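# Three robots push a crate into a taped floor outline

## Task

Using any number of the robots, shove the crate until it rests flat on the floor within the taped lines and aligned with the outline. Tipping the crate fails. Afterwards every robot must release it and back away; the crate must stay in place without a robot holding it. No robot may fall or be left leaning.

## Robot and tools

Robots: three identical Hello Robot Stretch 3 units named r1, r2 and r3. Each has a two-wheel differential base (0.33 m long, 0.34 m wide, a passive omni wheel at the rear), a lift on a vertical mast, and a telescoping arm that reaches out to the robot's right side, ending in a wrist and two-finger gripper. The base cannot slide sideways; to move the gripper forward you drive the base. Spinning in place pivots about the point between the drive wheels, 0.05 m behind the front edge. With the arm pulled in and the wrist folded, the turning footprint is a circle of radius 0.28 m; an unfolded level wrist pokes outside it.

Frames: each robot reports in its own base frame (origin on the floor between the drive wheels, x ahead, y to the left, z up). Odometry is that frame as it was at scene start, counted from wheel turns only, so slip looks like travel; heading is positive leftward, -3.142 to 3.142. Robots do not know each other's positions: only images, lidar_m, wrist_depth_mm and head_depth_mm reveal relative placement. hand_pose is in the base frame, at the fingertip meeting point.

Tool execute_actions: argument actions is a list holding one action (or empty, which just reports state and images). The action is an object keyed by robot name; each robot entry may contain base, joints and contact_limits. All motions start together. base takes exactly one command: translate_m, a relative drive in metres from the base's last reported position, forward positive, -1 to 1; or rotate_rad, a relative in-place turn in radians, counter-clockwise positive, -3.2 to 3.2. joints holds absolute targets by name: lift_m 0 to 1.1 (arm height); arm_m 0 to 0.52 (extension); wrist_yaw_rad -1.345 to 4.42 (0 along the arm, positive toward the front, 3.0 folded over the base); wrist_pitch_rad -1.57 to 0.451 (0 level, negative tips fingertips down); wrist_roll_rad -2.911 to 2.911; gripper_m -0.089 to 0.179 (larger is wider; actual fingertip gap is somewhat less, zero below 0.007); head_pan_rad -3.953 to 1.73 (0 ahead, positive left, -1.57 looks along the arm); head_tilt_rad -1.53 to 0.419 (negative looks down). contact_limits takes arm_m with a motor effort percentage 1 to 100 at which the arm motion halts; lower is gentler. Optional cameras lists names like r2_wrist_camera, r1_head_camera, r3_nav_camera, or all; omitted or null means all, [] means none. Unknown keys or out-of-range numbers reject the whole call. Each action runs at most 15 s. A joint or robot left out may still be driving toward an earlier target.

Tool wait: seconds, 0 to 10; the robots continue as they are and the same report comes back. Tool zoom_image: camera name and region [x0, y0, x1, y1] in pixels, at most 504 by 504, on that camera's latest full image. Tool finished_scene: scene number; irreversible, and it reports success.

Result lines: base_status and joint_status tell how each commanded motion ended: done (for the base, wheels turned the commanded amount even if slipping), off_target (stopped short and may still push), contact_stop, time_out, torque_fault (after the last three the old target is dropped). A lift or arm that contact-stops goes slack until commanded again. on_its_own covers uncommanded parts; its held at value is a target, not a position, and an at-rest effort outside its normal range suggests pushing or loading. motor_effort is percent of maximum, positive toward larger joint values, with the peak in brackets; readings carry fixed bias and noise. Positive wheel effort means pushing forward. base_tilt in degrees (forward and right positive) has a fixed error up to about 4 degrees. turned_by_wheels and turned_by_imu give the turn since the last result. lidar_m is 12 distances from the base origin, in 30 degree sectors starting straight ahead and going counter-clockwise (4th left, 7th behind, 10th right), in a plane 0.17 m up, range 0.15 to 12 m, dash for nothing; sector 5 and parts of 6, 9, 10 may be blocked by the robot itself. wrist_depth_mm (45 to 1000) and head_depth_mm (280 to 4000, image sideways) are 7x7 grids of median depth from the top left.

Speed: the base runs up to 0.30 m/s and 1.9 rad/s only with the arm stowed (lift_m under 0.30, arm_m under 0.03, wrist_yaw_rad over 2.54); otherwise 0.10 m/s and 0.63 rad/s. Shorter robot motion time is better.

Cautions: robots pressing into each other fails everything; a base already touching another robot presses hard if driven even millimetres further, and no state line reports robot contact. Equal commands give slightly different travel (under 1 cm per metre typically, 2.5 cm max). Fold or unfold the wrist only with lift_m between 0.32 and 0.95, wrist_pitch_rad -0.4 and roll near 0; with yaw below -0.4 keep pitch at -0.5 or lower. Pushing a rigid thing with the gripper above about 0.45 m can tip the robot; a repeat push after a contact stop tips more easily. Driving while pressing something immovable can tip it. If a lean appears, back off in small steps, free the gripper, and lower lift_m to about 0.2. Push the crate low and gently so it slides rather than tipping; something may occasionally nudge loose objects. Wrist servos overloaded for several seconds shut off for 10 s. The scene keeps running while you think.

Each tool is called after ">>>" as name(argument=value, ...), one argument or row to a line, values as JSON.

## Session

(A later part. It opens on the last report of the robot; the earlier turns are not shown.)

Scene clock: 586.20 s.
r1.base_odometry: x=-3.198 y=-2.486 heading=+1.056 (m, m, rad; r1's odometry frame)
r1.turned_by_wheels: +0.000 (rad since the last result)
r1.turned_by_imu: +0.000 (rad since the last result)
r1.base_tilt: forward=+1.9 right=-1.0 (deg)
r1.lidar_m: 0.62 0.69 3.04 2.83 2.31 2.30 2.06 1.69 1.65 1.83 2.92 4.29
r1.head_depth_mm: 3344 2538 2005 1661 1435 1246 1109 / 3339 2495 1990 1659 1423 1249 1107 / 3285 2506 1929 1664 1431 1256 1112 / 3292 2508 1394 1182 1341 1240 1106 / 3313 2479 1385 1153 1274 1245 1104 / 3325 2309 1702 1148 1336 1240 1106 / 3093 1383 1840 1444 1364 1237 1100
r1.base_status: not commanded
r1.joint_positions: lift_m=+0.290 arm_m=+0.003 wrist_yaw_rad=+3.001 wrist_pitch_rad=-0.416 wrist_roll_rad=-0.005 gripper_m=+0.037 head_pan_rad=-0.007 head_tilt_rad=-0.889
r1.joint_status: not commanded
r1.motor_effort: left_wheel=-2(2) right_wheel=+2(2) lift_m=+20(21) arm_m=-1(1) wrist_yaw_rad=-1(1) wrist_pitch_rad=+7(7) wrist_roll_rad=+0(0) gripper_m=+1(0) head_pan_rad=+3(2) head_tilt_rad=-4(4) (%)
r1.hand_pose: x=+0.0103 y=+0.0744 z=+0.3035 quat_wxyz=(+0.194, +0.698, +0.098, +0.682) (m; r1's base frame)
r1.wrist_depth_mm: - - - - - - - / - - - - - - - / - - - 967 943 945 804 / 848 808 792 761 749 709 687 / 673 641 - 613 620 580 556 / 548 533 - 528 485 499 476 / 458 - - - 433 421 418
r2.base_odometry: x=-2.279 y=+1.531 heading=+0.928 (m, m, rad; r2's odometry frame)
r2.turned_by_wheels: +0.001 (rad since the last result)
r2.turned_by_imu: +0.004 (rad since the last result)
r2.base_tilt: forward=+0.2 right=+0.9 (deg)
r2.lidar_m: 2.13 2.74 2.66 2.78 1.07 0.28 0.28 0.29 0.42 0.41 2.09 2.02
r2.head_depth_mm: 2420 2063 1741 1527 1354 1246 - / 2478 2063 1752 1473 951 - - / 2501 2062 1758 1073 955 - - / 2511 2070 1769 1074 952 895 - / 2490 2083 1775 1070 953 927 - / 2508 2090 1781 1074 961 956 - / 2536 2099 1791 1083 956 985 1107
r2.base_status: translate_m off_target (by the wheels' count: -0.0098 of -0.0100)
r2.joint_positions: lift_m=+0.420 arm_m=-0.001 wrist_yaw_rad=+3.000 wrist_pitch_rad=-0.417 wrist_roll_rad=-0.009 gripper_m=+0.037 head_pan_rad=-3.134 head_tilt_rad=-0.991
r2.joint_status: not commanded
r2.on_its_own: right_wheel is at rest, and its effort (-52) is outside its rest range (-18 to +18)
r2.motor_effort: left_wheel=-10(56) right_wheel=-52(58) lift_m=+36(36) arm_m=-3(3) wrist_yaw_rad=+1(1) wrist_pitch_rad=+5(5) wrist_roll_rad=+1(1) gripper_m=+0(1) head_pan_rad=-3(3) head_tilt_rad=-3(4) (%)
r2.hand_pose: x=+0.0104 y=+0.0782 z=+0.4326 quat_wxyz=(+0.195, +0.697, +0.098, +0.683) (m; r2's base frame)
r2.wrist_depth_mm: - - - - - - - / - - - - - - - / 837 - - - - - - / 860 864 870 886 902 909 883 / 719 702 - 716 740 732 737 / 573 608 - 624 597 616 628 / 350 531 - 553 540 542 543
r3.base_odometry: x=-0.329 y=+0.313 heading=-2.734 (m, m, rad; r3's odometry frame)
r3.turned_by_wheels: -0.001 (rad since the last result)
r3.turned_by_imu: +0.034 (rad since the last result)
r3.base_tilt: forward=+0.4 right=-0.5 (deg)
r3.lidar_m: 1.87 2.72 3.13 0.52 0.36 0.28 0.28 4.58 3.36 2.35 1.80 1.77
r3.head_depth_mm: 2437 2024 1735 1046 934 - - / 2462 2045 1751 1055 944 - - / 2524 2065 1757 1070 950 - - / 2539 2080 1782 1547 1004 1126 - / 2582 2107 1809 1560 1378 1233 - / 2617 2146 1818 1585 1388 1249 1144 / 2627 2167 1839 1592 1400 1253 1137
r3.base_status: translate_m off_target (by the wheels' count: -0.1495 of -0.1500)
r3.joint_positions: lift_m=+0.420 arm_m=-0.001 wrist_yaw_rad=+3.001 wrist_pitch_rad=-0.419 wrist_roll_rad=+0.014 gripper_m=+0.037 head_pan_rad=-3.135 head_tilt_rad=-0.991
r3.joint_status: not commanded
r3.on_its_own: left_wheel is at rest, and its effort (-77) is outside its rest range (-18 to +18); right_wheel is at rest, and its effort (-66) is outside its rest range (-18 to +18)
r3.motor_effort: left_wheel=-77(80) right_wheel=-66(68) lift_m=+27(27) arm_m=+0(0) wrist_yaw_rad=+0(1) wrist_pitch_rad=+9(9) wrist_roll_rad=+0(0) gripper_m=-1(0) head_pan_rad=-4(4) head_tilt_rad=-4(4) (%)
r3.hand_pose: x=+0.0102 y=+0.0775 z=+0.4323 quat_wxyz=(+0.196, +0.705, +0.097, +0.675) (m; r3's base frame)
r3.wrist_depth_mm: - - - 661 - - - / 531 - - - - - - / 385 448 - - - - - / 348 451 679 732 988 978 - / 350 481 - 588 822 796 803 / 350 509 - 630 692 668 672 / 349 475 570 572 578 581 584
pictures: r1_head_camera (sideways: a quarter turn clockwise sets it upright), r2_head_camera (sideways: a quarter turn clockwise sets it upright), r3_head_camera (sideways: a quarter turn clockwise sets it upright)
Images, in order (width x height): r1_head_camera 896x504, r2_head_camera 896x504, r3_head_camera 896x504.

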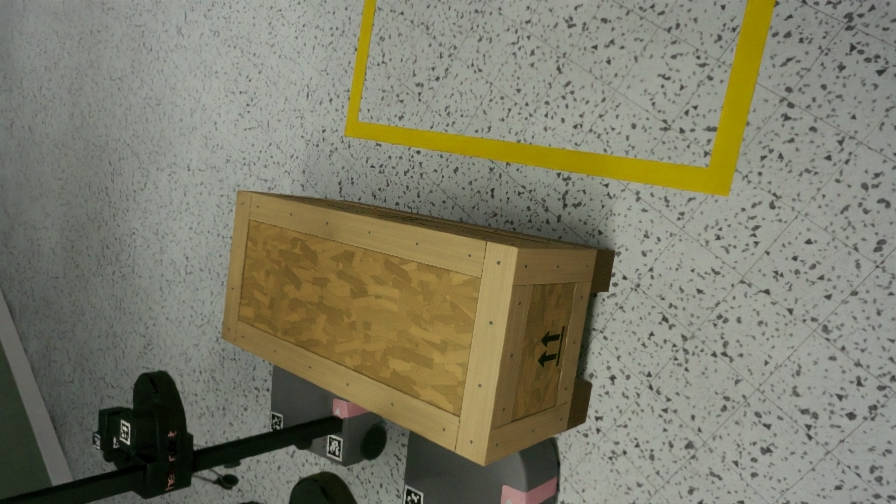

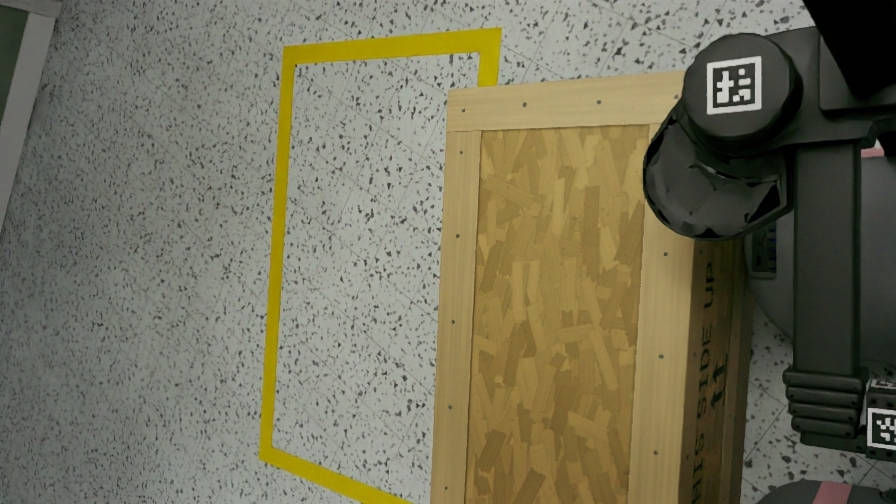

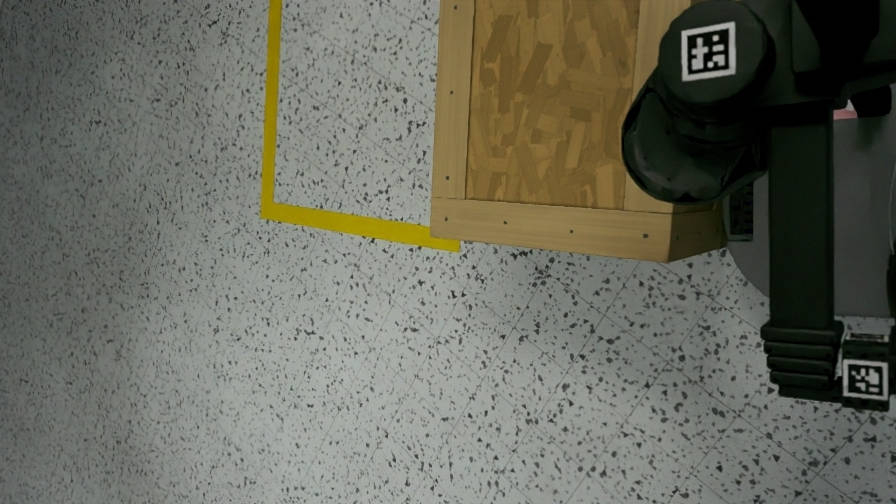

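>>> execute_actions(
  actions=[
    {"r1":{"base":{"rotate_rad":-0.452}},"r2":{"base":{"rotate_rad":-0.665}},"r3":{"base":{"rotate_rad":-0.69}}},
  ],
  cameras=["r2_nav_camera"],
)

>>> execute_actions(
  actions=[
    {"r1":{"base":{"translate_m":0.69}},"r2":{"base":{"translate_m":0.17}},"r3":{"base":{"translate_m":0.10}}},
  ],
  cameras=["r2_nav_camera"],
)

>>> execute_actions(
  actions=[
    {"r1":{"base":{"rotate_rad":-1.3},"joints":{"lift_m":0.42,"head_pan_rad":-3.14,"head_tilt_rad":-1.1}},"r2":{"base":{"rotate_rad":0.5}},"r3":{"base":{"rotate_rad":0.5}}},
  ],
  cameras=["r1_head_camera","r2_head_camera","r3_head_camera"],
)

Scene clock: 600.93 s.
r1.base_odometry: x=-3.198 y=-2.486 heading=+0.604 (m, m, rad; r1's odometry frame)
r1.turned_by_wheels: -0.452 (rad since the last result)
r1.turned_by_imu: -0.452 (rad since the last result)
r1.base_tilt: forward=+1.9 right=-1.0 (deg)
r1.lidar_m: 4.26 0.62 0.72 3.06 2.70 2.30 2.31 1.96 1.68 1.65 1.89 3.25
r1.head_depth_mm: 3334 2502 2007 1663 1436 1246 1110 / 3356 2490 1998 1664 1423 1247 1114 / 3332 2477 2000 1667 1418 1242 1105 / 3312 2476 1987 1661 1420 1241 1109 / 3293 2492 1995 1648 1420 1237 1107 / 3304 2480 1977 1629 1277 1247 1106 / 3221 2467 1367 1147 1051 1247 1108
r1.base_status: done
r1.joint_positions: lift_m=+0.290 arm_m=+0.003 wrist_yaw_rad=+3.001 wrist_pitch_rad=-0.416 wrist_roll_rad=-0.005 gripper_m=+0.037 head_pan_rad=-0.007 head_tilt_rad=-0.889
r1.joint_status: not commanded
r1.motor_effort: left_wheel=+3(13) right_wheel=-3(9) lift_m=+20(21) arm_m=-1(0) wrist_yaw_rad=-1(0) wrist_pitch_rad=+7(6) wrist_roll_rad=+0(0) gripper_m=+0(0) head_pan_rad=+3(3) head_tilt_rad=-4(5) (%)
r1.hand_pose: x=+0.0103 y=+0.0744 z=+0.3035 quat_wxyz=(+0.194, +0.698, +0.098, +0.682) (m; r1's base frame)
r1.wrist_depth_mm: - - - - - - 537 / - - - - - 770 553 / 882 - - 994 961 726 564 / 807 818 795 748 726 720 687 / 657 641 - 613 624 573 553 / 555 542 - 525 485 488 480 / 466 - - - 427 430 418
r2.base_odometry: x=-2.279 y=+1.531 heading=+0.263 (m, m, rad; r2's odometry frame)
r2.turned_by_wheels: -0.665 (rad since the last result)
r2.turned_by_imu: -0.659 (rad since the last result)
r2.base_tilt: forward=+0.2 right=+1.0 (deg)
r2.lidar_m: 2.02 2.05 2.62 2.66 2.70 1.01 0.30 0.28 0.28 0.37 0.38 2.18
r2.head_depth_mm: 2501 1136 1448 1506 1358 1236 - / 2476 1908 1490 1488 1361 - - / 2457 2010 1687 1536 1364 - - / 2455 2089 1752 1533 1370 987 - / 2427 2076 1760 1544 958 893 - / 2430 2097 1771 1542 955 858 - / 2405 2094 1768 1560 958 858 852
r2.base_status: done
r2.joint_positions: lift_m=+0.420 arm_m=-0.001 wrist_yaw_rad=+3.000 wrist_pitch_rad=-0.417 wrist_roll_rad=-0.009 gripper_m=+0.037 head_pan_rad=-3.134 head_tilt_rad=-0.991
r2.joint_status: not commanded
r2.motor_effort: left_wheel=+3(7) right_wheel=-2(48) lift_m=+36(36) arm_m=-3(3) wrist_yaw_rad=+1(1) wrist_pitch_rad=+5(5) wrist_roll_rad=+1(1) gripper_m=+0(0) head_pan_rad=-4(3) head_tilt_rad=-3(3) (%)
r2.hand_pose: x=+0.0104 y=+0.0781 z=+0.4326 quat_wxyz=(+0.195, +0.697, +0.098, +0.683) (m; r2's base frame)
r2.wrist_depth_mm: - - - - - - - / - - - - - - - / - - - - - - - / 868 876 868 870 884 878 898 / 707 708 - 714 746 728 753 / 614 607 - 624 614 623 627 / 525 536 - 553 540 534 544
r3.base_odometry: x=-0.329 y=+0.313 heading=+2.860 (m, m, rad; r3's odometry frame)
r3.turned_by_wheels: -0.690 (rad since the last result)
r3.turned_by_imu: -0.677 (rad since the last result)
r3.base_tilt: forward=+0.4 right=-0.5 (deg)
r3.lidar_m: 1.76 1.79 2.31 3.14 3.21 0.42 0.29 0.28 0.28 3.38 2.75 1.88
r3.head_depth_mm: 2323 2006 1718 1053 1154 - - / 2473 2042 1210 1060 989 - - / 2488 2069 1757 1072 958 - - / 2552 2081 1783 1079 956 975 - / 2578 2129 1805 1086 961 890 - / 2592 2138 1826 1570 969 881 1143 / 2637 2163 1836 1590 1009 1249 1140
r3.base_status: done
r3.joint_positions: lift_m=+0.420 arm_m=-0.001 wrist_yaw_rad=+3.001 wrist_pitch_rad=-0.419 wrist_roll_rad=+0.014 gripper_m=+0.037 head_pan_rad=-3.135 head_tilt_rad=-0.991
r3.joint_status: not commanded
r3.motor_effort: left_wheel=+3(63) right_wheel=-3(66) lift_m=+27(27) arm_m=-1(0) wrist_yaw_rad=-1(1) wrist_pitch_rad=+9(9) wrist_roll_rad=+0(0) gripper_m=-1(2) head_pan_rad=-4(4) head_tilt_rad=-4(4) (%)
r3.hand_pose: x=+0.0102 y=+0.0775 z=+0.4323 quat_wxyz=(+0.196, +0.705, +0.097, +0.675) (m; r3's base frame)
r3.wrist_depth_mm: 503 - - - - - - / - - - - - - - / - 678 - - - - - / 946 668 947 970 958 979 - / 559 561 - 794 829 805 800 / 469 544 - 669 694 671 675 / 493 538 569 577 587 581 588
pictures: r2_nav_camera (sideways: a quarter turn counterclockwise sets it upright)
Images, in order (width x height): r2_nav_camera 672x504.

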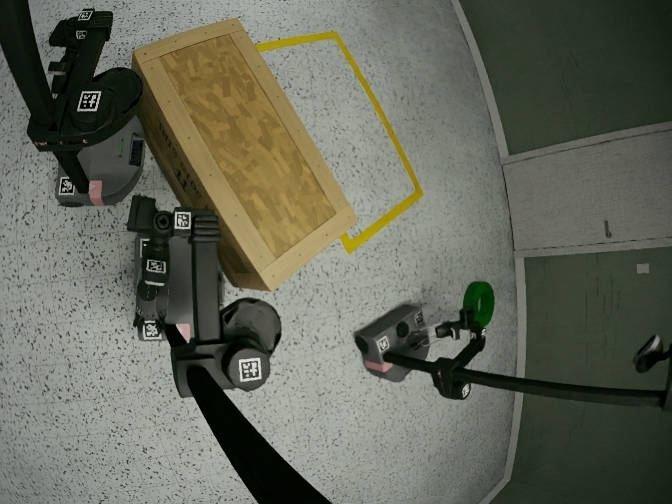

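Scene clock: 605.00 s.
r1.base_odometry: x=-2.630 y=-2.094 heading=+0.604 (m, m, rad; r1's odometry frame)
r1.turned_by_wheels: +0.000 (rad since the last result)
r1.turned_by_imu: -0.001 (rad since the last result)
r1.base_tilt: forward=+1.9 right=-0.9 (deg)
r1.lidar_m: 3.59 0.51 0.30 0.26 0.26 2.97 2.97 2.16 1.82 1.82 2.11 3.57
r1.head_depth_mm: 3328 2489 2008 1673 1433 1251 1110 / 3324 2491 2001 1673 1427 1247 1108 / 3351 2522 1997 1655 1425 1245 1107 / 3120 2476 1998 1653 1429 1240 1105 / 3282 2463 1973 1653 1413 1243 1104 / 3321 2478 1987 1661 1410 1245 1101 / 3247 2450 1983 1649 1372 1174 998
r1.base_status: done
r1.joint_positions: lift_m=+0.290 arm_m=+0.003 wrist_yaw_rad=+3.001 wrist_pitch_rad=-0.416 wrist_roll_rad=-0.005 gripper_m=+0.037 head_pan_rad=-0.007 head_tilt_rad=-0.890
r1.joint_status: not commanded
r1.motor_effort: left_wheel=+3(16) right_wheel=-2(6) lift_m=+21(21) arm_m=-1(1) wrist_yaw_rad=+0(1) wrist_pitch_rad=+7(7) wrist_roll_rad=+0(0) gripper_m=+0(0) head_pan_rad=+3(3) head_tilt_rad=-4(5) (%)
r1.hand_pose: x=+0.0103 y=+0.0744 z=+0.3035 quat_wxyz=(+0.194, +0.698, +0.098, +0.682) (m; r1's base frame)
r1.wrist_depth_mm: - - 273 297 319 359 418 / - - 280 312 351 402 476 / - - 310 339 394 453 551 / 858 804 343 378 438 519 625 / 674 645 - 432 504 570 571 / 548 534 - 482 493 482 474 / 463 - - - 433 422 423
r2.base_odometry: x=-2.115 y=+1.575 heading=+0.263 (m, m, rad; r2's odometry frame)
r2.turned_by_wheels: +0.000 (rad since the last result)
r2.turned_by_imu: +0.001 (rad since the last result)
r2.base_tilt: forward=+0.1 right=+1.0 (deg)
r2.lidar_m: 1.85 1.89 2.38 2.68 2.71 3.10 0.44 0.42 0.42 0.55 0.34 2.00
r2.head_depth_mm: 2480 2063 1751 1528 1362 1241 - / 2503 2052 1762 1530 1356 - - / 2457 2053 1753 1530 1364 - - / 2483 2065 1766 1537 1127 1244 - / 2520 2087 1587 1077 993 1199 - / 2516 2017 1186 1074 958 1111 - / 2338 1315 1700 1082 959 956 1114
r2.base_status: done
r2.joint_positions: lift_m=+0.420 arm_m=-0.001 wrist_yaw_rad=+3.000 wrist_pitch_rad=-0.417 wrist_roll_rad=-0.009 gripper_m=+0.037 head_pan_rad=-3.134 head_tilt_rad=-0.991
r2.joint_status: not commanded
r2.motor_effort: left_wheel=+2(9) right_wheel=-2(3) lift_m=+36(37) arm_m=-3(2) wrist_yaw_rad=+0(0) wrist_pitch_rad=+5(5) wrist_roll_rad=+1(1) gripper_m=-1(1) head_pan_rad=-3(4) head_tilt_rad=-3(3) (%)
r2.hand_pose: x=+0.0104 y=+0.0781 z=+0.4326 quat_wxyz=(+0.195, +0.697, +0.098, +0.683) (m; r2's base frame)
r2.wrist_depth_mm: - - - - - - - / - - - - - - - / - - - - - - - / 864 861 880 888 893 918 887 / 687 722 - 730 743 740 736 / 601 608 - 613 613 618 630 / 530 530 - 550 543 544 544
r3.base_odometry: x=-0.425 y=+0.340 heading=+2.860 (m, m, rad; r3's odometry frame)
r3.turned_by_wheels: +0.000 (rad since the last result)
r3.turned_by_imu: -0.001 (rad since the last result)
r3.base_tilt: forward=+0.4 right=-0.6 (deg)
r3.lidar_m: 1.66 1.69 2.18 3.15 3.21 0.54 0.38 0.36 4.03 3.37 2.60 1.77
r3.head_depth_mm: 2321 1982 1203 1095 1323 - - / 2263 1263 1217 1063 1285 - - / 2495 1714 1227 1072 1059 - - / 2536 2073 1769 1079 985 1212 - / 2564 2135 1796 1087 962 1125 - / 2604 2141 1809 1099 976 1229 1149 / 2679 2173 1830 1592 1382 1253 1140
r3.base_status: done
r3.joint_positions: lift_m=+0.420 arm_m=-0.001 wrist_yaw_rad=+3.001 wrist_pitch_rad=-0.419 wrist_roll_rad=+0.014 gripper_m=+0.037 head_pan_rad=-3.135 head_tilt_rad=-0.991
r3.joint_status: not commanded
r3.motor_effort: left_wheel=+2(6) right_wheel=-3(4) lift_m=+27(27) arm_m=+0(0) wrist_yaw_rad=-2(1) wrist_pitch_rad=+10(9) wrist_roll_rad=+0(0) gripper_m=-1(0) head_pan_rad=-3(4) head_tilt_rad=-4(4) (%)
r3.hand_pose: x=+0.0102 y=+0.0775 z=+0.4323 quat_wxyz=(+0.196, +0.705, +0.097, +0.675) (m; r3's base frame)
r3.wrist_depth_mm: 330 - - - - - - / - - - - - - - / - - - - - - - / 948 684 972 983 986 983 - / 561 560 - 793 816 795 806 / 470 484 - 666 705 673 676 / 499 512 567 579 581 584 580
pictures: r2_nav_camera (sideways: a quarter turn counterclockwise sets it upright)
Images, in order (width x height): r2_nav_camera 672x504.

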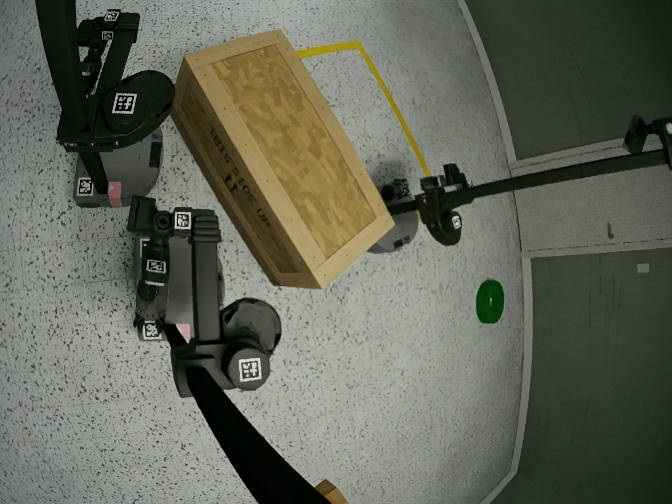

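Scene clock: 607.93 s.
r1.base_odometry: x=-2.630 y=-2.094 heading=-0.694 (m, m, rad; r1's odometry frame)
r1.turned_by_wheels: -1.299 (rad since the last result)
r1.turned_by_imu: -1.200 (rad since the last result)
r1.base_tilt: forward=+1.9 right=-1.0 (deg)
r1.lidar_m: 1.95 2.91 3.59 0.72 0.35 0.28 0.27 3.01 2.97 2.36 1.83 1.80
r1.head_depth_mm: 2159 1157 1587 1012 927 1153 1095 / 984 979 1432 1010 936 - 1096 / 2133 1840 1471 1013 939 - 1066 / 2136 1853 1630 1056 942 - 1064 / 2134 1834 1627 1447 1305 - 1067 / 2136 1832 1617 1441 1302 - 1064 / 2110 1828 1607 1434 1290 1188 1097
r1.base_status: rotate_rad off_target (by the wheels' count: -1.2988 of -1.3000)
r1.joint_positions: lift_m=+0.420 arm_m=+0.003 wrist_yaw_rad=+3.001 wrist_pitch_rad=-0.416 wrist_roll_rad=-0.005 gripper_m=+0.037 head_pan_rad=-3.134 head_tilt_rad=-1.088
r1.joint_status: all done
r1.on_its_own: right_wheel is at rest, and its effort (-54) is outside its rest range (-18 to +18)
r1.motor_effort: left_wheel=+1(38) right_wheel=-54(67) lift_m=+38(43) arm_m=+0(1) wrist_yaw_rad=-1(1) wrist_pitch_rad=+6(6) wrist_roll_rad=+0(0) gripper_m=+0(0) head_pan_rad=-2(35) head_tilt_rad=-5(17) (%)
r1.hand_pose: x=+0.0103 y=+0.0744 z=+0.4328 quat_wxyz=(+0.194, +0.698, +0.098, +0.682) (m; r1's base frame)
r1.wrist_depth_mm: - - - - - - - / 766 649 - - - - - / 448 441 - - - - - / 340 410 977 986 973 913 929 / 311 439 - 809 796 794 735 / 310 432 - 654 641 653 626 / 308 428 570 577 561 556 543
r2.base_odometry: x=-2.115 y=+1.575 heading=+0.763 (m, m, rad; r2's odometry frame)
r2.turned_by_wheels: +0.500 (rad since the last result)
r2.turned_by_imu: +0.495 (rad since the last result)
r2.base_tilt: forward=+0.2 right=+0.9 (deg)
r2.lidar_m: 1.88 2.35 2.68 2.71 3.14 0.45 0.42 0.42 0.54 0.37 2.02 1.86
r2.head_depth_mm: 2480 1951 1754 1535 1353 1232 - / 2473 1106 1745 1094 998 - - / 2485 991 1763 1077 984 - - / 2344 1176 1669 1077 988 1211 - / 2516 2078 1770 1081 983 1189 - / 2511 2064 1776 1082 976 1197 - / 2514 2071 1775 1086 975 1189 1041
r2.base_status: done
r2.joint_positions: lift_m=+0.420 arm_m=-0.001 wrist_yaw_rad=+3.000 wrist_pitch_rad=-0.417 wrist_roll_rad=-0.009 gripper_m=+0.037 head_pan_rad=-3.134 head_tilt_rad=-0.991
r2.joint_status: not commanded
r2.motor_effort: left_wheel=+0(7) right_wheel=+3(6) lift_m=+36(36) arm_m=-3(3) wrist_yaw_rad=+0(0) wrist_pitch_rad=+5(5) wrist_roll_rad=+1(1) gripper_m=-1(1) head_pan_rad=-4(3) head_tilt_rad=-4(4) (%)
r2.hand_pose: x=+0.0104 y=+0.0781 z=+0.4326 quat_wxyz=(+0.195, +0.697, +0.098, +0.683) (m; r2's base frame)
r2.wrist_depth_mm: - - - - - - - / - - - - - - - / - - - - - - - / 855 848 881 868 895 896 915 / 713 711 - 730 751 734 743 / 609 617 - 616 607 632 625 / 533 536 - 545 539 542 547
r3.base_odometry: x=-0.425 y=+0.340 heading=-2.924 (m, m, rad; r3's odometry frame)
r3.turned_by_wheels: +0.500 (rad since the last result)
r3.turned_by_imu: +0.493 (rad since the last result)
r3.base_tilt: forward=+0.4 right=-0.6 (deg)
r3.lidar_m: 1.69 2.14 3.14 0.48 0.56 0.39 0.36 3.94 3.36 2.68 1.79 1.66
r3.head_depth_mm: 2411 2032 1722 1052 966 - - / 2475 2059 1740 1059 955 - - / 2497 2071 1755 1071 962 - - / 2530 2090 1795 1096 979 1217 - / 2594 2113 1796 1567 1382 1242 - / 2598 2137 1817 1574 1390 1244 1147 / 2661 2177 1838 1595 1401 1262 1135
r3.base_status: done
r3.joint_positions: lift_m=+0.420 arm_m=+0.000 wrist_yaw_rad=+3.001 wrist_pitch_rad=-0.419 wrist_roll_rad=+0.014 gripper_m=+0.037 head_pan_rad=-3.135 head_tilt_rad=-0.991
r3.joint_status: not commanded
r3.motor_effort: left_wheel=-2(6) right_wheel=+3(8) lift_m=+27(27) arm_m=-1(0) wrist_yaw_rad=-1(1) wrist_pitch_rad=+9(9) wrist_roll_rad=+0(0) gripper_m=+1(1) head_pan_rad=-3(3) head_tilt_rad=-3(3) (%)
r3.hand_pose: x=+0.0102 y=+0.0775 z=+0.4323 quat_wxyz=(+0.196, +0.705, +0.097, +0.675) (m; r3's base frame)
r3.wrist_depth_mm: - - - - - - - / 622 - - - - - - / 584 808 - - - - - / 568 788 689 886 962 978 - / 552 753 - 604 827 799 803 / 534 660 - 618 684 666 670 / 520 578 569 577 580 584 578
pictures: r1_head_camera (sideways: a quarter turn clockwise sets it upright), r2_head_camera (sideways: a quarter turn clockwise sets it upright), r3_head_camera (sideways: a quarter turn clockwise sets it upright)
Images, in order (width x height): r1_head_camera 896x504, r2_head_camera 896x504, r3_head_camera 896x504.

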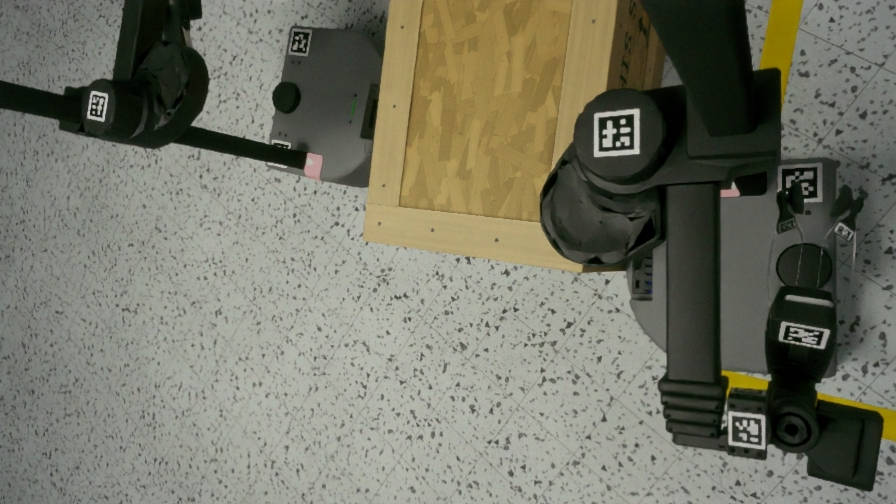

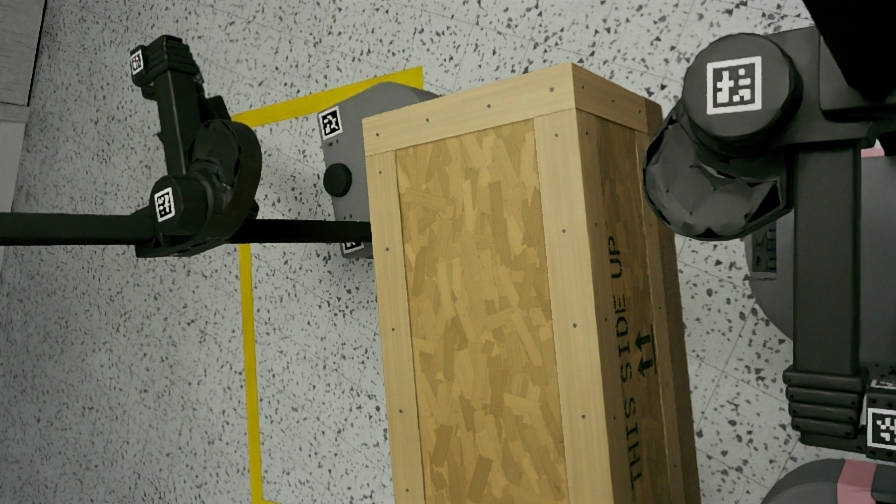

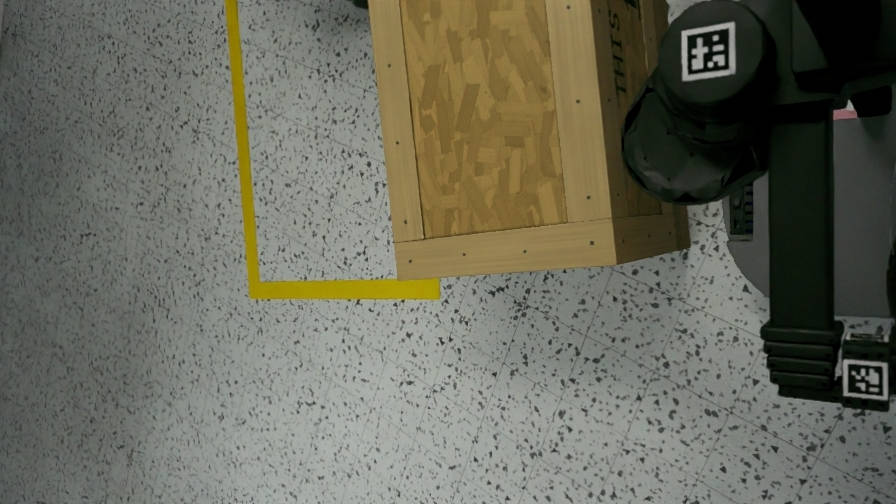

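>>> execute_actions(
  actions=[
    {"r1":{"base":{"translate_m":-0.08}},"r3":{"base":{"translate_m":-0.09}},"r2":{"base":{"translate_m":-0.04}}},
  ],
  cameras=["r1_head_camera","r2_head_camera","r3_head_camera"],
)

Scene clock: 613.73 s.
r1.base_odometry: x=-2.691 y=-2.043 heading=-0.694 (m, m, rad; r1's odometry frame)
r1.turned_by_wheels: +0.001 (rad since the last result)
r1.turned_by_imu: +0.037 (rad since the last result)
r1.base_tilt: forward=+1.9 right=-1.0 (deg)
r1.lidar_m: 2.05 3.13 3.64 0.54 0.31 0.27 0.27 2.95 2.92 2.36 1.89 1.87
r1.head_depth_mm: 2073 920 1648 1016 913 1098 1098 / 2178 903 1402 1012 923 - 1091 / 2140 1858 1625 1003 949 - 1070 / 2149 1838 1634 1447 1107 - 1068 / 2141 1859 1623 1436 1300 - 1063 / 2127 1839 1614 1432 1299 - 1069 / 2122 1827 1609 1436 1299 1188 1098
r1.base_status: translate_m off_target (by the wheels' count: -0.0797 of -0.0800)
r1.joint_positions: lift_m=+0.420 arm_m=+0.003 wrist_yaw_rad=+3.001 wrist_pitch_rad=-0.416 wrist_roll_rad=-0.005 gripper_m=+0.037 head_pan_rad=-3.134 head_tilt_rad=-1.089
r1.joint_status: not commanded
r1.on_its_own: left_wheel is at rest, and its effort (-34) is outside its rest range (-18 to +18); right_wheel is at rest, and its effort (-58) is outside its rest range (-18 to +18)
r1.motor_effort: left_wheel=-34(65) right_wheel=-58(73) lift_m=+39(38) arm_m=-1(1) wrist_yaw_rad=+0(0) wrist_pitch_rad=+7(7) wrist_roll_rad=+0(0) gripper_m=+0(0) head_pan_rad=-2(1) head_tilt_rad=-5(4) (%)
r1.hand_pose: x=+0.0103 y=+0.0744 z=+0.4328 quat_wxyz=(+0.194, +0.698, +0.098, +0.682) (m; r1's base frame)
r1.wrist_depth_mm: - - - - - - - / - 639 756 - - - - / 451 426 774 - - - - / 326 364 784 - 957 918 906 / 283 386 - 803 793 770 751 / 284 385 - 664 653 638 624 / 287 387 502 590 566 543 550
r2.base_odometry: x=-2.144 y=+1.547 heading=+0.763 (m, m, rad; r2's odometry frame)
r2.turned_by_wheels: +0.000 (rad since the last result)
r2.turned_by_imu: -0.001 (rad since the last result)
r2.base_tilt: forward=+0.2 right=+1.0 (deg)
r2.lidar_m: 1.91 2.40 2.69 2.73 3.10 0.34 0.33 0.34 0.38 0.40 2.06 1.89
r2.head_depth_mm: 2442 1921 1759 1529 1366 1235 - / 2452 2039 1695 1086 951 - - / 2335 970 1222 1070 955 - - / 2433 2018 1728 1070 955 1010 - / 2508 2066 1770 1077 954 1085 - / 2476 2071 1782 1081 956 1092 - / 2527 2104 1772 1083 961 1052 1027
r2.base_status: done
r2.joint_positions: lift_m=+0.420 arm_m=-0.001 wrist_yaw_rad=+3.000 wrist_pitch_rad=-0.417 wrist_roll_rad=-0.009 gripper_m=+0.037 head_pan_rad=-3.134 head_tilt_rad=-0.991
r2.joint_status: not commanded
r2.motor_effort: left_wheel=-1(6) right_wheel=+3(4) lift_m=+36(36) arm_m=-2(2) wrist_yaw_rad=+0(0) wrist_pitch_rad=+5(5) wrist_roll_rad=+1(1) gripper_m=+0(0) head_pan_rad=-3(3) head_tilt_rad=-4(3) (%)
r2.hand_pose: x=+0.0104 y=+0.0781 z=+0.4326 quat_wxyz=(+0.195, +0.697, +0.098, +0.683) (m; r2's base frame)
r2.wrist_depth_mm: - - - - - - - / - - - - - - - / - - - - - - - / 855 874 849 870 899 905 898 / 713 706 - 725 740 730 742 / 605 609 - 621 612 625 626 / 429 531 - 558 537 544 544
r3.base_odometry: x=-0.337 y=+0.360 heading=-2.924 (m, m, rad; r3's odometry frame)
r3.turned_by_wheels: +0.000 (rad since the last result)
r3.turned_by_imu: -0.001 (rad since the last result)
r3.base_tilt: forward=+0.4 right=-0.6 (deg)
r3.lidar_m: 1.77 2.25 3.18 0.49 0.39 0.29 0.28 0.29 3.33 2.81 1.88 1.75
r3.head_depth_mm: 2452 2017 1731 1047 936 - - / 2463 2065 1739 1057 942 - - / 2505 2072 1762 1069 950 - - / 2532 2100 1771 1496 968 1012 - / 2567 2122 1808 1564 1385 1240 - / 2601 2146 1823 1568 1392 1245 1147 / 2667 2167 1829 1579 1405 1259 1141
r3.base_status: done
r3.joint_positions: lift_m=+0.420 arm_m=+0.000 wrist_yaw_rad=+3.001 wrist_pitch_rad=-0.419 wrist_roll_rad=+0.014 gripper_m=+0.037 head_pan_rad=-3.135 head_tilt_rad=-0.991
r3.joint_status: not commanded
r3.motor_effort: left_wheel=-2(8) right_wheel=+3(4) lift_m=+27(27) arm_m=+0(1) wrist_yaw_rad=-1(1) wrist_pitch_rad=+9(9) wrist_roll_rad=+0(0) gripper_m=+0(1) head_pan_rad=-5(3) head_tilt_rad=-4(3) (%)
r3.hand_pose: x=+0.0102 y=+0.0775 z=+0.4323 quat_wxyz=(+0.196, +0.705, +0.097, +0.675) (m; r3's base frame)
r3.wrist_depth_mm: - - - 588 - - - / 528 - - - - - - / 395 510 - - - - - / 380 505 689 725 967 993 - / 378 536 - 562 828 797 798 / 372 563 - 593 679 672 674 / 367 512 572 578 579 582 578
pictures: r1_head_camera (sideways: a quarter turn clockwise sets it upright), r2_head_camera (sideways: a quarter turn clockwise sets it upright), r3_head_camera (sideways: a quarter turn clockwise sets it upright)
Images, in order (width x height): r1_head_camera 896x504, r2_head_camera 896x504, r3_head_camera 896x504.

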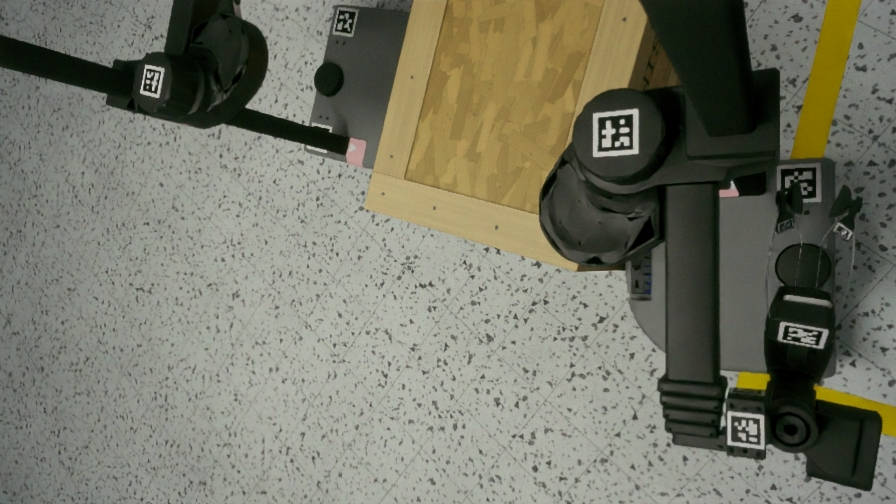

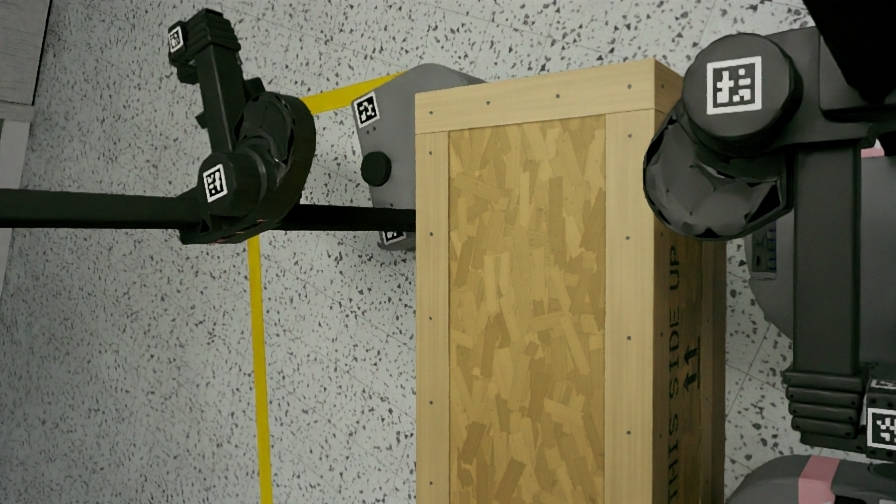

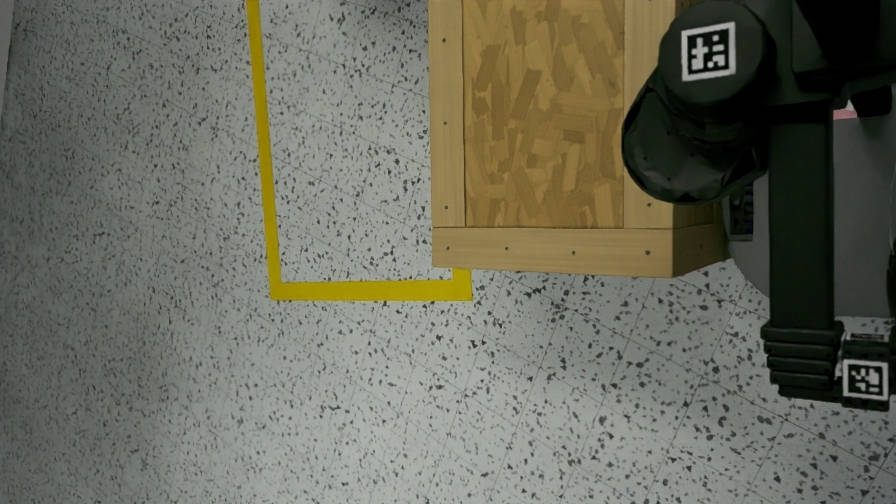

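>>> execute_actions(
  actions=[
    {"r1":{"base":{"rotate_rad":1.3}},"r2":{"base":{"translate_m":-0.045}}},
  ],
  cameras=["r1_nav_camera"],
)

>>> execute_actions(
  actions=[
    {"r1":{"base":{"translate_m":-0.55},"joints":{"lift_m":0.29,"head_pan_rad":0,"head_tilt_rad":-0.95}}},
  ],
  cameras=["r1_nav_camera","r1_head_camera"],
)

Scene clock: 620.60 s.
r1.base_odometry: x=-2.691 y=-2.043 heading=+0.606 (m, m, rad; r1's odometry frame)
r1.turned_by_wheels: +1.300 (rad since the last result)
r1.turned_by_imu: +1.304 (rad since the last result)
r1.base_tilt: forward=+1.9 right=-1.0 (deg)
r1.lidar_m: 3.63 0.39 0.28 0.27 0.28 2.92 2.95 2.06 1.86 1.88 2.36 4.81
r1.head_depth_mm: 2152 1872 1636 1457 1320 1037 781 / 2169 1854 1627 1457 1328 - 1062 / 2140 1859 1622 1449 1375 - 1074 / 2127 1850 1621 1439 1336 - 1067 / 2090 1824 1611 1439 1305 - 1066 / 2113 1821 1607 1439 1306 - 1064 / 2096 1817 1590 1430 1296 1188 1101
r1.base_status: done
r1.joint_positions: lift_m=+0.420 arm_m=+0.003 wrist_yaw_rad=+3.001 wrist_pitch_rad=-0.416 wrist_roll_rad=-0.005 gripper_m=+0.037 head_pan_rad=-3.134 head_tilt_rad=-1.089
r1.joint_status: not commanded
r1.motor_effort: left_wheel=-3(49) right_wheel=+3(43) lift_m=+38(38) arm_m=-1(1) wrist_yaw_rad=+0(1) wrist_pitch_rad=+6(6) wrist_roll_rad=+0(0) gripper_m=+0(0) head_pan_rad=-2(1) head_tilt_rad=-5(5) (%)
r1.hand_pose: x=+0.0103 y=+0.0744 z=+0.4328 quat_wxyz=(+0.194, +0.698, +0.098, +0.682) (m; r1's base frame)
r1.wrist_depth_mm: - - - - - - - / - - - 577 537 508 492 / - - 417 388 374 382 394 / - - 363 381 393 421 441 / 850 846 - 425 443 479 512 / 713 695 - 502 522 565 584 / 605 600 582 553 555 554 539
r2.base_odometry: x=-2.177 y=+1.516 heading=+0.763 (m, m, rad; r2's odometry frame)
r2.turned_by_wheels: +0.000 (rad since the last result)
r2.turned_by_imu: -0.001 (rad since the last result)
r2.base_tilt: forward=+0.2 right=+0.9 (deg)
r2.lidar_m: 1.95 2.45 2.71 2.74 3.05 0.30 0.28 0.30 0.40 0.37 2.10 1.93
r2.head_depth_mm: 765 917 1683 1481 1356 1219 - / 2508 1106 1441 1176 949 - - / 2477 1975 1730 1069 954 - - / 2497 2064 1770 1073 952 894 - / 2515 2083 1767 1071 956 932 - / 2539 2085 1788 1084 959 933 - / 2521 2107 1791 1083 959 940 1042
r2.base_status: done
r2.joint_positions: lift_m=+0.420 arm_m=-0.001 wrist_yaw_rad=+3.000 wrist_pitch_rad=-0.417 wrist_roll_rad=-0.009 gripper_m=+0.037 head_pan_rad=-3.134 head_tilt_rad=-0.991
r2.joint_status: not commanded
r2.motor_effort: left_wheel=-2(7) right_wheel=+3(4) lift_m=+35(35) arm_m=-3(3) wrist_yaw_rad=+0(1) wrist_pitch_rad=+5(5) wrist_roll_rad=+1(1) gripper_m=+0(0) head_pan_rad=-3(4) head_tilt_rad=-4(4) (%)
r2.hand_pose: x=+0.0104 y=+0.0781 z=+0.4326 quat_wxyz=(+0.195, +0.697, +0.098, +0.683) (m; r2's base frame)
r2.wrist_depth_mm: - - - - - - - / - - - - - - - / - - - - - - - / 869 877 877 882 905 908 914 / 702 711 - 736 748 727 730 / 375 615 - 615 609 631 627 / 362 534 - 553 541 544 551
r3.base_odometry: x=-0.337 y=+0.360 heading=-2.924 (m, m, rad; r3's odometry frame)
r3.turned_by_wheels: +0.000 (rad since the last result)
r3.turned_by_imu: -0.001 (rad since the last result)
r3.base_tilt: forward=+0.4 right=-0.6 (deg)
r3.lidar_m: 1.77 2.25 3.18 0.48 0.39 0.29 0.28 0.29 3.34 2.80 1.88 1.75
r3.head_depth_mm: 2442 2019 1714 1048 932 - - / 2453 2047 1742 1056 943 - - / 2502 2073 1776 1068 948 - - / 2549 2096 1782 1497 965 1014 - / 2574 2114 1789 1570 1387 1240 - / 2609 2145 1810 1571 1390 1243 1146 / 2642 2181 1837 1597 1399 1258 1133
r3.base_status: not commanded
r3.joint_positions: lift_m=+0.420 arm_m=+0.000 wrist_yaw_rad=+3.001 wrist_pitch_rad=-0.419 wrist_roll_rad=+0.014 gripper_m=+0.037 head_pan_rad=-3.135 head_tilt_rad=-0.991
r3.joint_status: not commanded
r3.motor_effort: left_wheel=-2(2) right_wheel=+3(4) lift_m=+27(27) arm_m=+0(1) wrist_yaw_rad=+0(1) wrist_pitch_rad=+9(9) wrist_roll_rad=+0(0) gripper_m=+1(0) head_pan_rad=-4(4) head_tilt_rad=-2(3) (%)
r3.hand_pose: x=+0.0102 y=+0.0775 z=+0.4323 quat_wxyz=(+0.196, +0.705, +0.097, +0.675) (m; r3's base frame)
r3.wrist_depth_mm: - - - - - - - / 530 - - - - - - / 393 511 - - - - - / 378 508 697 876 974 961 - / 374 536 - 607 825 789 795 / 372 558 - 624 691 675 674 / 367 514 572 579 576 581 588
pictures: r1_nav_camera (sideways: a quarter turn counterclockwise sets it upright)
Images, in order (width x height): r1_nav_camera 672x504.

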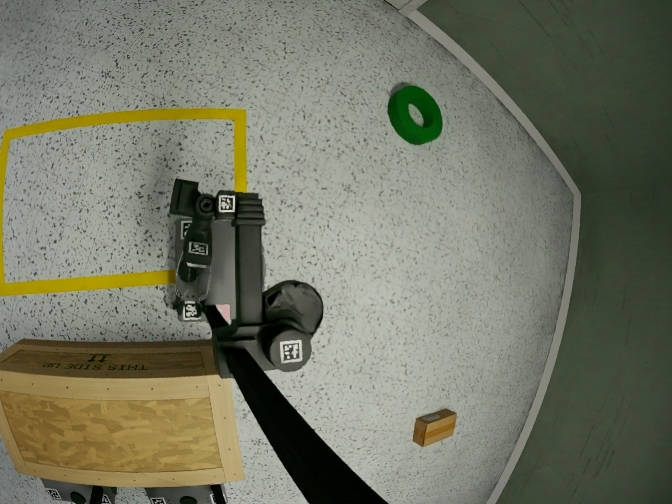

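Scene clock: 624.93 s.
r1.base_odometry: x=-3.143 y=-2.356 heading=+0.606 (m, m, rad; r1's odometry frame)
r1.turned_by_wheels: +0.000 (rad since the last result)
r1.turned_by_imu: +0.001 (rad since the last result)
r1.base_tilt: forward=+1.9 right=-1.0 (deg)
r1.lidar_m: 1.06 0.53 0.65 3.07 2.63 2.42 2.45 1.82 1.65 1.68 2.11 4.30
r1.head_depth_mm: 2881 2249 1863 1583 1383 1230 1097 / 2805 2263 1860 1597 1387 1225 1102 / 2841 2238 1852 1581 1377 1228 1105 / 2786 2239 1852 1576 1370 1219 1095 / 2833 2242 1828 1566 1378 1221 1093 / 2809 2217 1360 1344 1326 1220 1095 / 2817 2208 1275 1093 1009 1218 1094
r1.base_status: done
r1.joint_positions: lift_m=+0.290 arm_m=+0.003 wrist_yaw_rad=+3.001 wrist_pitch_rad=-0.416 wrist_roll_rad=-0.005 gripper_m=+0.037 head_pan_rad=-0.007 head_tilt_rad=-0.951
r1.joint_status: all done
r1.motor_effort: left_wheel=-2(15) right_wheel=+2(6) lift_m=+21(31) arm_m=-1(1) wrist_yaw_rad=+0(1) wrist_pitch_rad=+7(7) wrist_roll_rad=+0(0) gripper_m=+0(0) head_pan_rad=+4(34) head_tilt_rad=+0(10) (%)
r1.hand_pose: x=+0.0103 y=+0.0744 z=+0.3035 quat_wxyz=(+0.194, +0.698, +0.098, +0.682) (m; r1's base frame)
r1.wrist_depth_mm: - - - - - 655 467 / - - - - - 690 488 / 959 984 - 993 975 733 486 / 851 808 796 754 761 712 506 / 646 643 - 614 614 582 529 / 544 536 - 536 480 488 471 / 466 - - - 431 422 412
r2.base_odometry: x=-2.177 y=+1.516 heading=+0.763 (m, m, rad; r2's odometry frame)
r2.turned_by_wheels: +0.000 (rad since the last result)
r2.turned_by_imu: -0.001 (rad since the last result)
r2.base_tilt: forward=+0.2 right=+0.9 (deg)
r2.lidar_m: 1.95 2.45 2.71 2.74 3.05 0.30 0.28 0.30 0.40 0.37 2.10 1.94
r2.head_depth_mm: 2429 2045 1747 1533 1362 1224 - / 2481 2070 1747 1483 948 - - / 2528 2059 1770 1070 951 - - / 2505 2075 1775 1076 956 894 - / 2504 2055 1764 1077 957 932 - / 2492 2082 1762 1079 962 938 - / 2545 2097 1783 1081 956 940 1049
r2.base_status: not commanded
r2.joint_positions: lift_m=+0.420 arm_m=-0.001 wrist_yaw_rad=+3.000 wrist_pitch_rad=-0.417 wrist_roll_rad=-0.009 gripper_m=+0.037 head_pan_rad=-3.134 head_tilt_rad=-0.991
r2.joint_status: not commanded
r2.motor_effort: left_wheel=-1(1) right_wheel=+2(2) lift_m=+36(36) arm_m=-3(3) wrist_yaw_rad=+0(1) wrist_pitch_rad=+5(5) wrist_roll_rad=+1(1) gripper_m=+0(0) head_pan_rad=-3(2) head_tilt_rad=-3(3) (%)
r2.hand_pose: x=+0.0104 y=+0.0781 z=+0.4326 quat_wxyz=(+0.195, +0.697, +0.098, +0.683) (m; r2's base frame)
r2.wrist_depth_mm: - - - - - - - / - - - - - - - / - - - - - - - / 872 862 858 880 889 901 890 / 709 710 - 714 750 732 753 / 374 613 - 622 596 621 622 / 361 541 - 552 541 539 542
r3.base_odometry: x=-0.337 y=+0.360 heading=-2.924 (m, m, rad; r3's odometry frame)
r3.turned_by_wheels: +0.000 (rad since the last result)
r3.turned_by_imu: -0.001 (rad since the last result)
r3.base_tilt: forward=+0.4 right=-0.6 (deg)
r3.lidar_m: 1.77 2.25 3.19 0.48 0.38 0.29 0.28 0.29 3.32 2.81 1.88 1.75
r3.head_depth_mm: 2441 2021 1721 1051 933 - - / 2464 2049 1741 1059 942 - - / 2504 2063 1751 1065 949 - - / 2526 2083 1778 1503 968 1007 - / 2578 2119 1797 1560 1381 1237 - / 2608 2145 1816 1563 1398 1253 1149 / 2664 2164 1830 1599 1404 1255 1134
r3.base_status: not commanded
r3.joint_positions: lift_m=+0.420 arm_m=+0.000 wrist_yaw_rad=+3.001 wrist_pitch_rad=-0.419 wrist_roll_rad=+0.014 gripper_m=+0.037 head_pan_rad=-3.135 head_tilt_rad=-0.991
r3.joint_status: not commanded
r3.motor_effort: left_wheel=-2(2) right_wheel=+3(3) lift_m=+27(27) arm_m=-1(0) wrist_yaw_rad=-2(1) wrist_pitch_rad=+9(9) wrist_roll_rad=+0(0) gripper_m=+0(0) head_pan_rad=-4(4) head_tilt_rad=-4(5) (%)
r3.hand_pose: x=+0.0102 y=+0.0775 z=+0.4323 quat_wxyz=(+0.196, +0.705, +0.097, +0.675) (m; r3's base frame)
r3.wrist_depth_mm: - - - - - - - / 524 - - - - - - / 394 508 - - - - - / 380 506 690 872 964 966 - / 378 534 - 607 824 798 797 / 372 564 - 623 684 669 674 / 369 514 566 582 576 582 582
pictures: r1_head_camera (sideways: a quarter turn clockwise sets it upright), r1_nav_camera (sideways: a quarter turn counterclockwise sets it upright)
Images, in order (width x height): r1_head_camera 896x504, r1_nav_camera 672x504.

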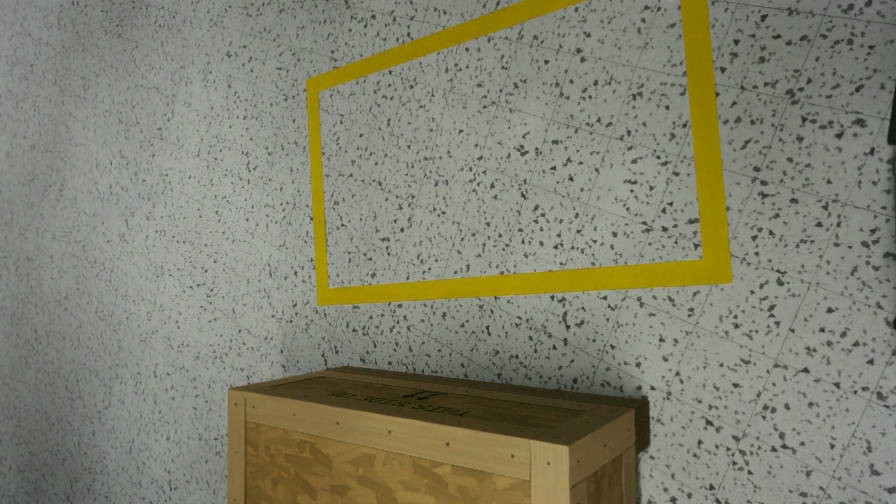

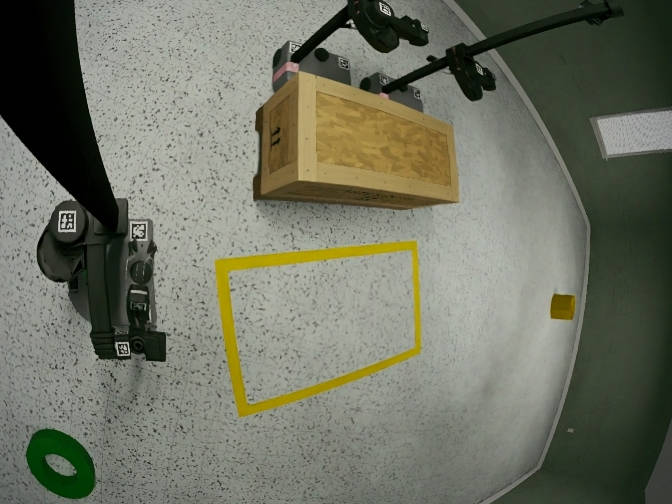

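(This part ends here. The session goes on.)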